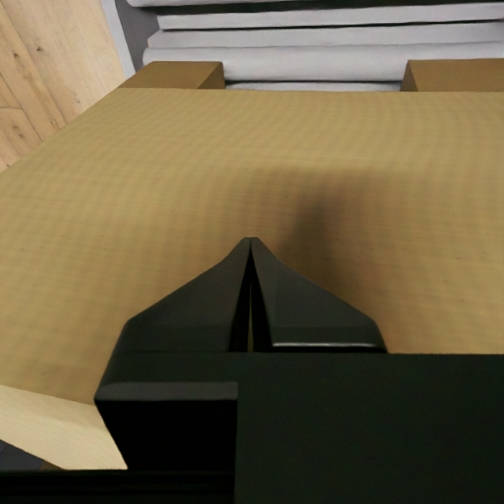

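Call:
execute_actions(actions=[{"arm1":{"joints":{"joint1_rad":-0.35,"joint6_rad":1.35}}}], cameras=[])

Call:
execute_actions(actions=[{"arm1":{"joints":{"joint1_rad":-0.41}}}], cameras=[])

Call:
execute_actions(actions=[{"arm1":{"joints":{"joint1_rad":-0.47}}}], cameras=["arm1_cam_wrist"])

Scene clock: 71.40 s.
Joint torques (N m, as the arm reports them, + toward a larger angle): arm1=[  5.4  -28.46   8.91  -0.12  -1.13  -0.04] | arm2=[ 0.16 -0.71  7.88  1.48 -0.05 -0.06] | arm3=[-0.81 -6.27  7.77  2.21 -0.09 -0.12] | arm4=[-1.24  5.8   9.24  2.08 -0.01 -0.02] | arm5=[-0.87  6.72  9.58  1.59 -0.06  0.16] | arm6=[ 0.52 -8.19  9.45  1.48 -0.11 -0.02]
arm1.joint_positions: joint1_rad=-0.410 joint2_rad=+2.599 joint3_rad=+1.744 joint4_rad=-0.537 joint5_rad=-0.274 joint6_rad=+1.351 gripper_m=+0.000
arm1.joint_status: joint1_rad off_target (ended at -0.410, target -0.350); the others done
arm1.hand: x=-1.3745 y=+0.0076 z=+0.6967 quat_wxyz=(-0.117, -0.987, +0.004, -0.110) (m; scene frame)
arm2.joint_positions: joint1_rad=-0.893 joint2_rad=+0.804 joint3_rad=+1.392 joint4_rad=-1.099 joint5_rad=-0.300 joint6_rad=+0.997 gripper_m=+0.000
arm2.joint_status: not commanded
arm2.hand: x=-0.1233 y=+0.4126 z=+1.3148 quat_wxyz=(-0.436, -0.845, +0.127, +0.282) (m; scene frame)
arm3.joint_positions: joint1_rad=-0.567 joint2_rad=+1.201 joint3_rad=+1.916 joint4_rad=-1.041 joint5_rad=+0.001 joint6_rad=-0.538 gripper_m=+0.093
arm3.joint_status: not commanded
arm3.hand: x=+0.6513 y=+0.2908 z=+1.6372 quat_wxyz=(-0.145, -0.570, -0.578, +0.566) (m; scene frame)
arm4.joint_positions: joint1_rad=+0.044 joint2_rad=+0.486 joint3_rad=+1.446 joint4_rad=-1.300 joint5_rad=-0.035 joint6_rad=-0.418 gripper_m=+0.094
arm4.joint_status: not commanded
arm4.hand: x=+1.5579 y=-0.4943 z=+1.4322 quat_wxyz=(-0.427, +0.744, -0.337, -0.389) (m; scene frame)
arm5.joint_positions: joint1_rad=+0.580 joint2_rad=+0.433 joint3_rad=+1.427 joint4_rad=-1.192 joint5_rad=+0.247 joint6_rad=-0.161 gripper_m=+0.094
arm5.joint_status: not commanded
arm5.hand: x=+0.5668 y=-0.4768 z=+1.5650 quat_wxyz=(-0.455, +0.645, -0.426, -0.443) (m; scene frame)
arm6.joint_positions: joint1_rad=+1.090 joint2_rad=+1.317 joint3_rad=+1.787 joint4_rad=-0.989 joint5_rad=+0.301 joint6_rad=-1.077 gripper_m=+0.001
arm6.joint_status: not commanded
arm6.hand: x=-0.9820 y=-0.4239 z=+1.3779 quat_wxyz=(-0.432, +0.834, +0.197, -0.280) (m; scene frame)
pictures: none
No camera images: the call's "cameras" was empty. Leave "cameras" out to get every camera's image.

Scene clock: 72.73 s.
Joint torques (N m, as the arm reports them, + toward a larger angle): arm1=[  4.45 -28.48   8.77  -0.13  -1.    -0.03] | arm2=[ 0.14 -0.69  7.87  1.49 -0.05 -0.06] | arm3=[-0.91 -6.33  7.79  2.22 -0.09 -0.12] | arm4=[-1.68  5.85  9.08  2.16 -0.01 -0.03] | arm5=[-0.78  6.78  9.5   1.53 -0.06  0.13] | arm6=[ 0.51 -8.26  9.46  1.5  -0.11 -0.03]
arm1.joint_positions: joint1_rad=-0.457 joint2_rad=+2.599 joint3_rad=+1.746 joint4_rad=-0.537 joint5_rad=-0.277 joint6_rad=+1.351 gripper_m=+0.000
arm1.joint_status: joint1_rad off_target (ended at -0.457, target -0.410)
arm1.hand: x=-1.4053 y=+0.0131 z=+0.6975 quat_wxyz=(-0.121, -0.986, +0.026, -0.108) (m; scene frame)
arm2.joint_positions: joint1_rad=-0.893 joint2_rad=+0.804 joint3_rad=+1.392 joint4_rad=-1.099 joint5_rad=-0.300 joint6_rad=+0.997 gripper_m=+0.000
arm2.joint_status: not commanded
arm2.hand: x=-0.1233 y=+0.4126 z=+1.3148 quat_wxyz=(-0.436, -0.845, +0.127, +0.282) (m; scene frame)
arm3.joint_positions: joint1_rad=-0.567 joint2_rad=+1.201 joint3_rad=+1.916 joint4_rad=-1.041 joint5_rad=+0.001 joint6_rad=-0.538 gripper_m=+0.093
arm3.joint_status: not commanded
arm3.hand: x=+0.6513 y=+0.2908 z=+1.6372 quat_wxyz=(-0.145, -0.570, -0.578, +0.566) (m; scene frame)
arm4.joint_positions: joint1_rad=+0.044 joint2_rad=+0.486 joint3_rad=+1.446 joint4_rad=-1.300 joint5_rad=-0.035 joint6_rad=-0.418 gripper_m=+0.094
arm4.joint_status: not commanded
arm4.hand: x=+1.5579 y=-0.4943 z=+1.4322 quat_wxyz=(-0.427, +0.744, -0.337, -0.389) (m; scene frame)
arm5.joint_positions: joint1_rad=+0.580 joint2_rad=+0.433 joint3_rad=+1.427 joint4_rad=-1.192 joint5_rad=+0.247 joint6_rad=-0.161 gripper_m=+0.094
arm5.joint_status: not commanded
arm5.hand: x=+0.5668 y=-0.4768 z=+1.5650 quat_wxyz=(-0.455, +0.645, -0.426, -0.443) (m; scene frame)
arm6.joint_positions: joint1_rad=+1.090 joint2_rad=+1.317 joint3_rad=+1.787 joint4_rad=-0.989 joint5_rad=+0.301 joint6_rad=-1.077 gripper_m=+0.001
arm6.joint_status: not commanded
arm6.hand: x=-0.9820 y=-0.4239 z=+1.3779 quat_wxyz=(-0.432, +0.834, +0.197, -0.280) (m; scene frame)
pictures: none
No camera images: the call's "cameras" was empty. Leave "cameras" out to get every camera's image.

Scene clock: 73.80 s.
Joint torques (N m, as the arm reports them, + toward a larger angle): arm1=[  1.63 -28.59   8.58  -0.1   -0.34  -0.03] | arm2=[ 0.17 -0.76  7.89  1.49 -0.05 -0.06] | arm3=[-0.83 -6.35  7.78  2.21 -0.1  -0.12] | arm4=[-0.93  6.03  9.02  2.14  0.02 -0.04] | arm5=[-0.47  6.57  9.8   1.64 -0.03  0.1 ] | arm6=[ 0.51 -8.19  9.43  1.51 -0.09 -0.02]
arm1.joint_positions: joint1_rad=-0.487 joint2_rad=+2.599 joint3_rad=+1.746 joint4_rad=-0.537 joint5_rad=-0.293 joint6_rad=+1.351 gripper_m=+0.000
arm1.joint_status: all done
arm1.hand: x=-1.4225 y=+0.0174 z=+0.6983 quat_wxyz=(-0.125, -0.985, +0.041, -0.114) (m; scene frame)
arm2.joint_positions: joint1_rad=-0.893 joint2_rad=+0.804 joint3_rad=+1.392 joint4_rad=-1.099 joint5_rad=-0.300 joint6_rad=+0.997 gripper_m=+0.000
arm2.joint_status: not commanded
arm2.hand: x=-0.1233 y=+0.4126 z=+1.3148 quat_wxyz=(-0.436, -0.845, +0.127, +0.282) (m; scene frame)
arm3.joint_positions: joint1_rad=-0.567 joint2_rad=+1.201 joint3_rad=+1.916 joint4_rad=-1.041 joint5_rad=+0.001 joint6_rad=-0.538 gripper_m=+0.093
arm3.joint_status: not commanded
arm3.hand: x=+0.6513 y=+0.2908 z=+1.6372 quat_wxyz=(-0.145, -0.570, -0.578, +0.566) (m; scene frame)
arm4.joint_positions: joint1_rad=+0.044 joint2_rad=+0.486 joint3_rad=+1.446 joint4_rad=-1.300 joint5_rad=-0.035 joint6_rad=-0.418 gripper_m=+0.094
arm4.joint_status: not commanded
arm4.hand: x=+1.5579 y=-0.4943 z=+1.4322 quat_wxyz=(-0.427, +0.744, -0.337, -0.389) (m; scene frame)
arm5.joint_positions: joint1_rad=+0.580 joint2_rad=+0.433 joint3_rad=+1.427 joint4_rad=-1.192 joint5_rad=+0.247 joint6_rad=-0.161 gripper_m=+0.094
arm5.joint_status: not commanded
arm5.hand: x=+0.5668 y=-0.4768 z=+1.5650 quat_wxyz=(-0.455, +0.645, -0.426, -0.443) (m; scene frame)
arm6.joint_positions: joint1_rad=+1.090 joint2_rad=+1.317 joint3_rad=+1.787 joint4_rad=-0.989 joint5_rad=+0.301 joint6_rad=-1.077 gripper_m=+0.001
arm6.joint_status: not commanded
arm6.hand: x=-0.9820 y=-0.4239 z=+1.3779 quat_wxyz=(-0.432, +0.834, +0.197, -0.280) (m; scene frame)
pictures: arm1_cam_wrist
Images, in order (width x height): arm1_cam_wrist 504x504.

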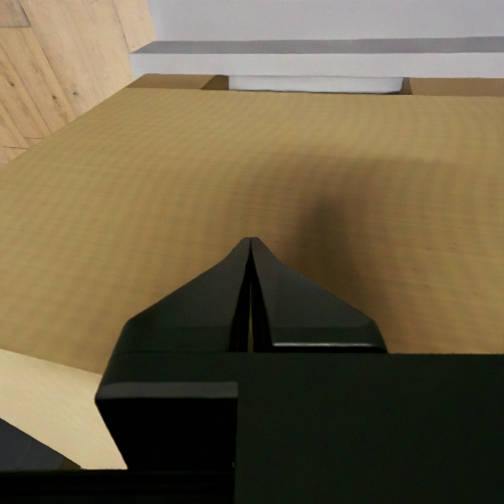

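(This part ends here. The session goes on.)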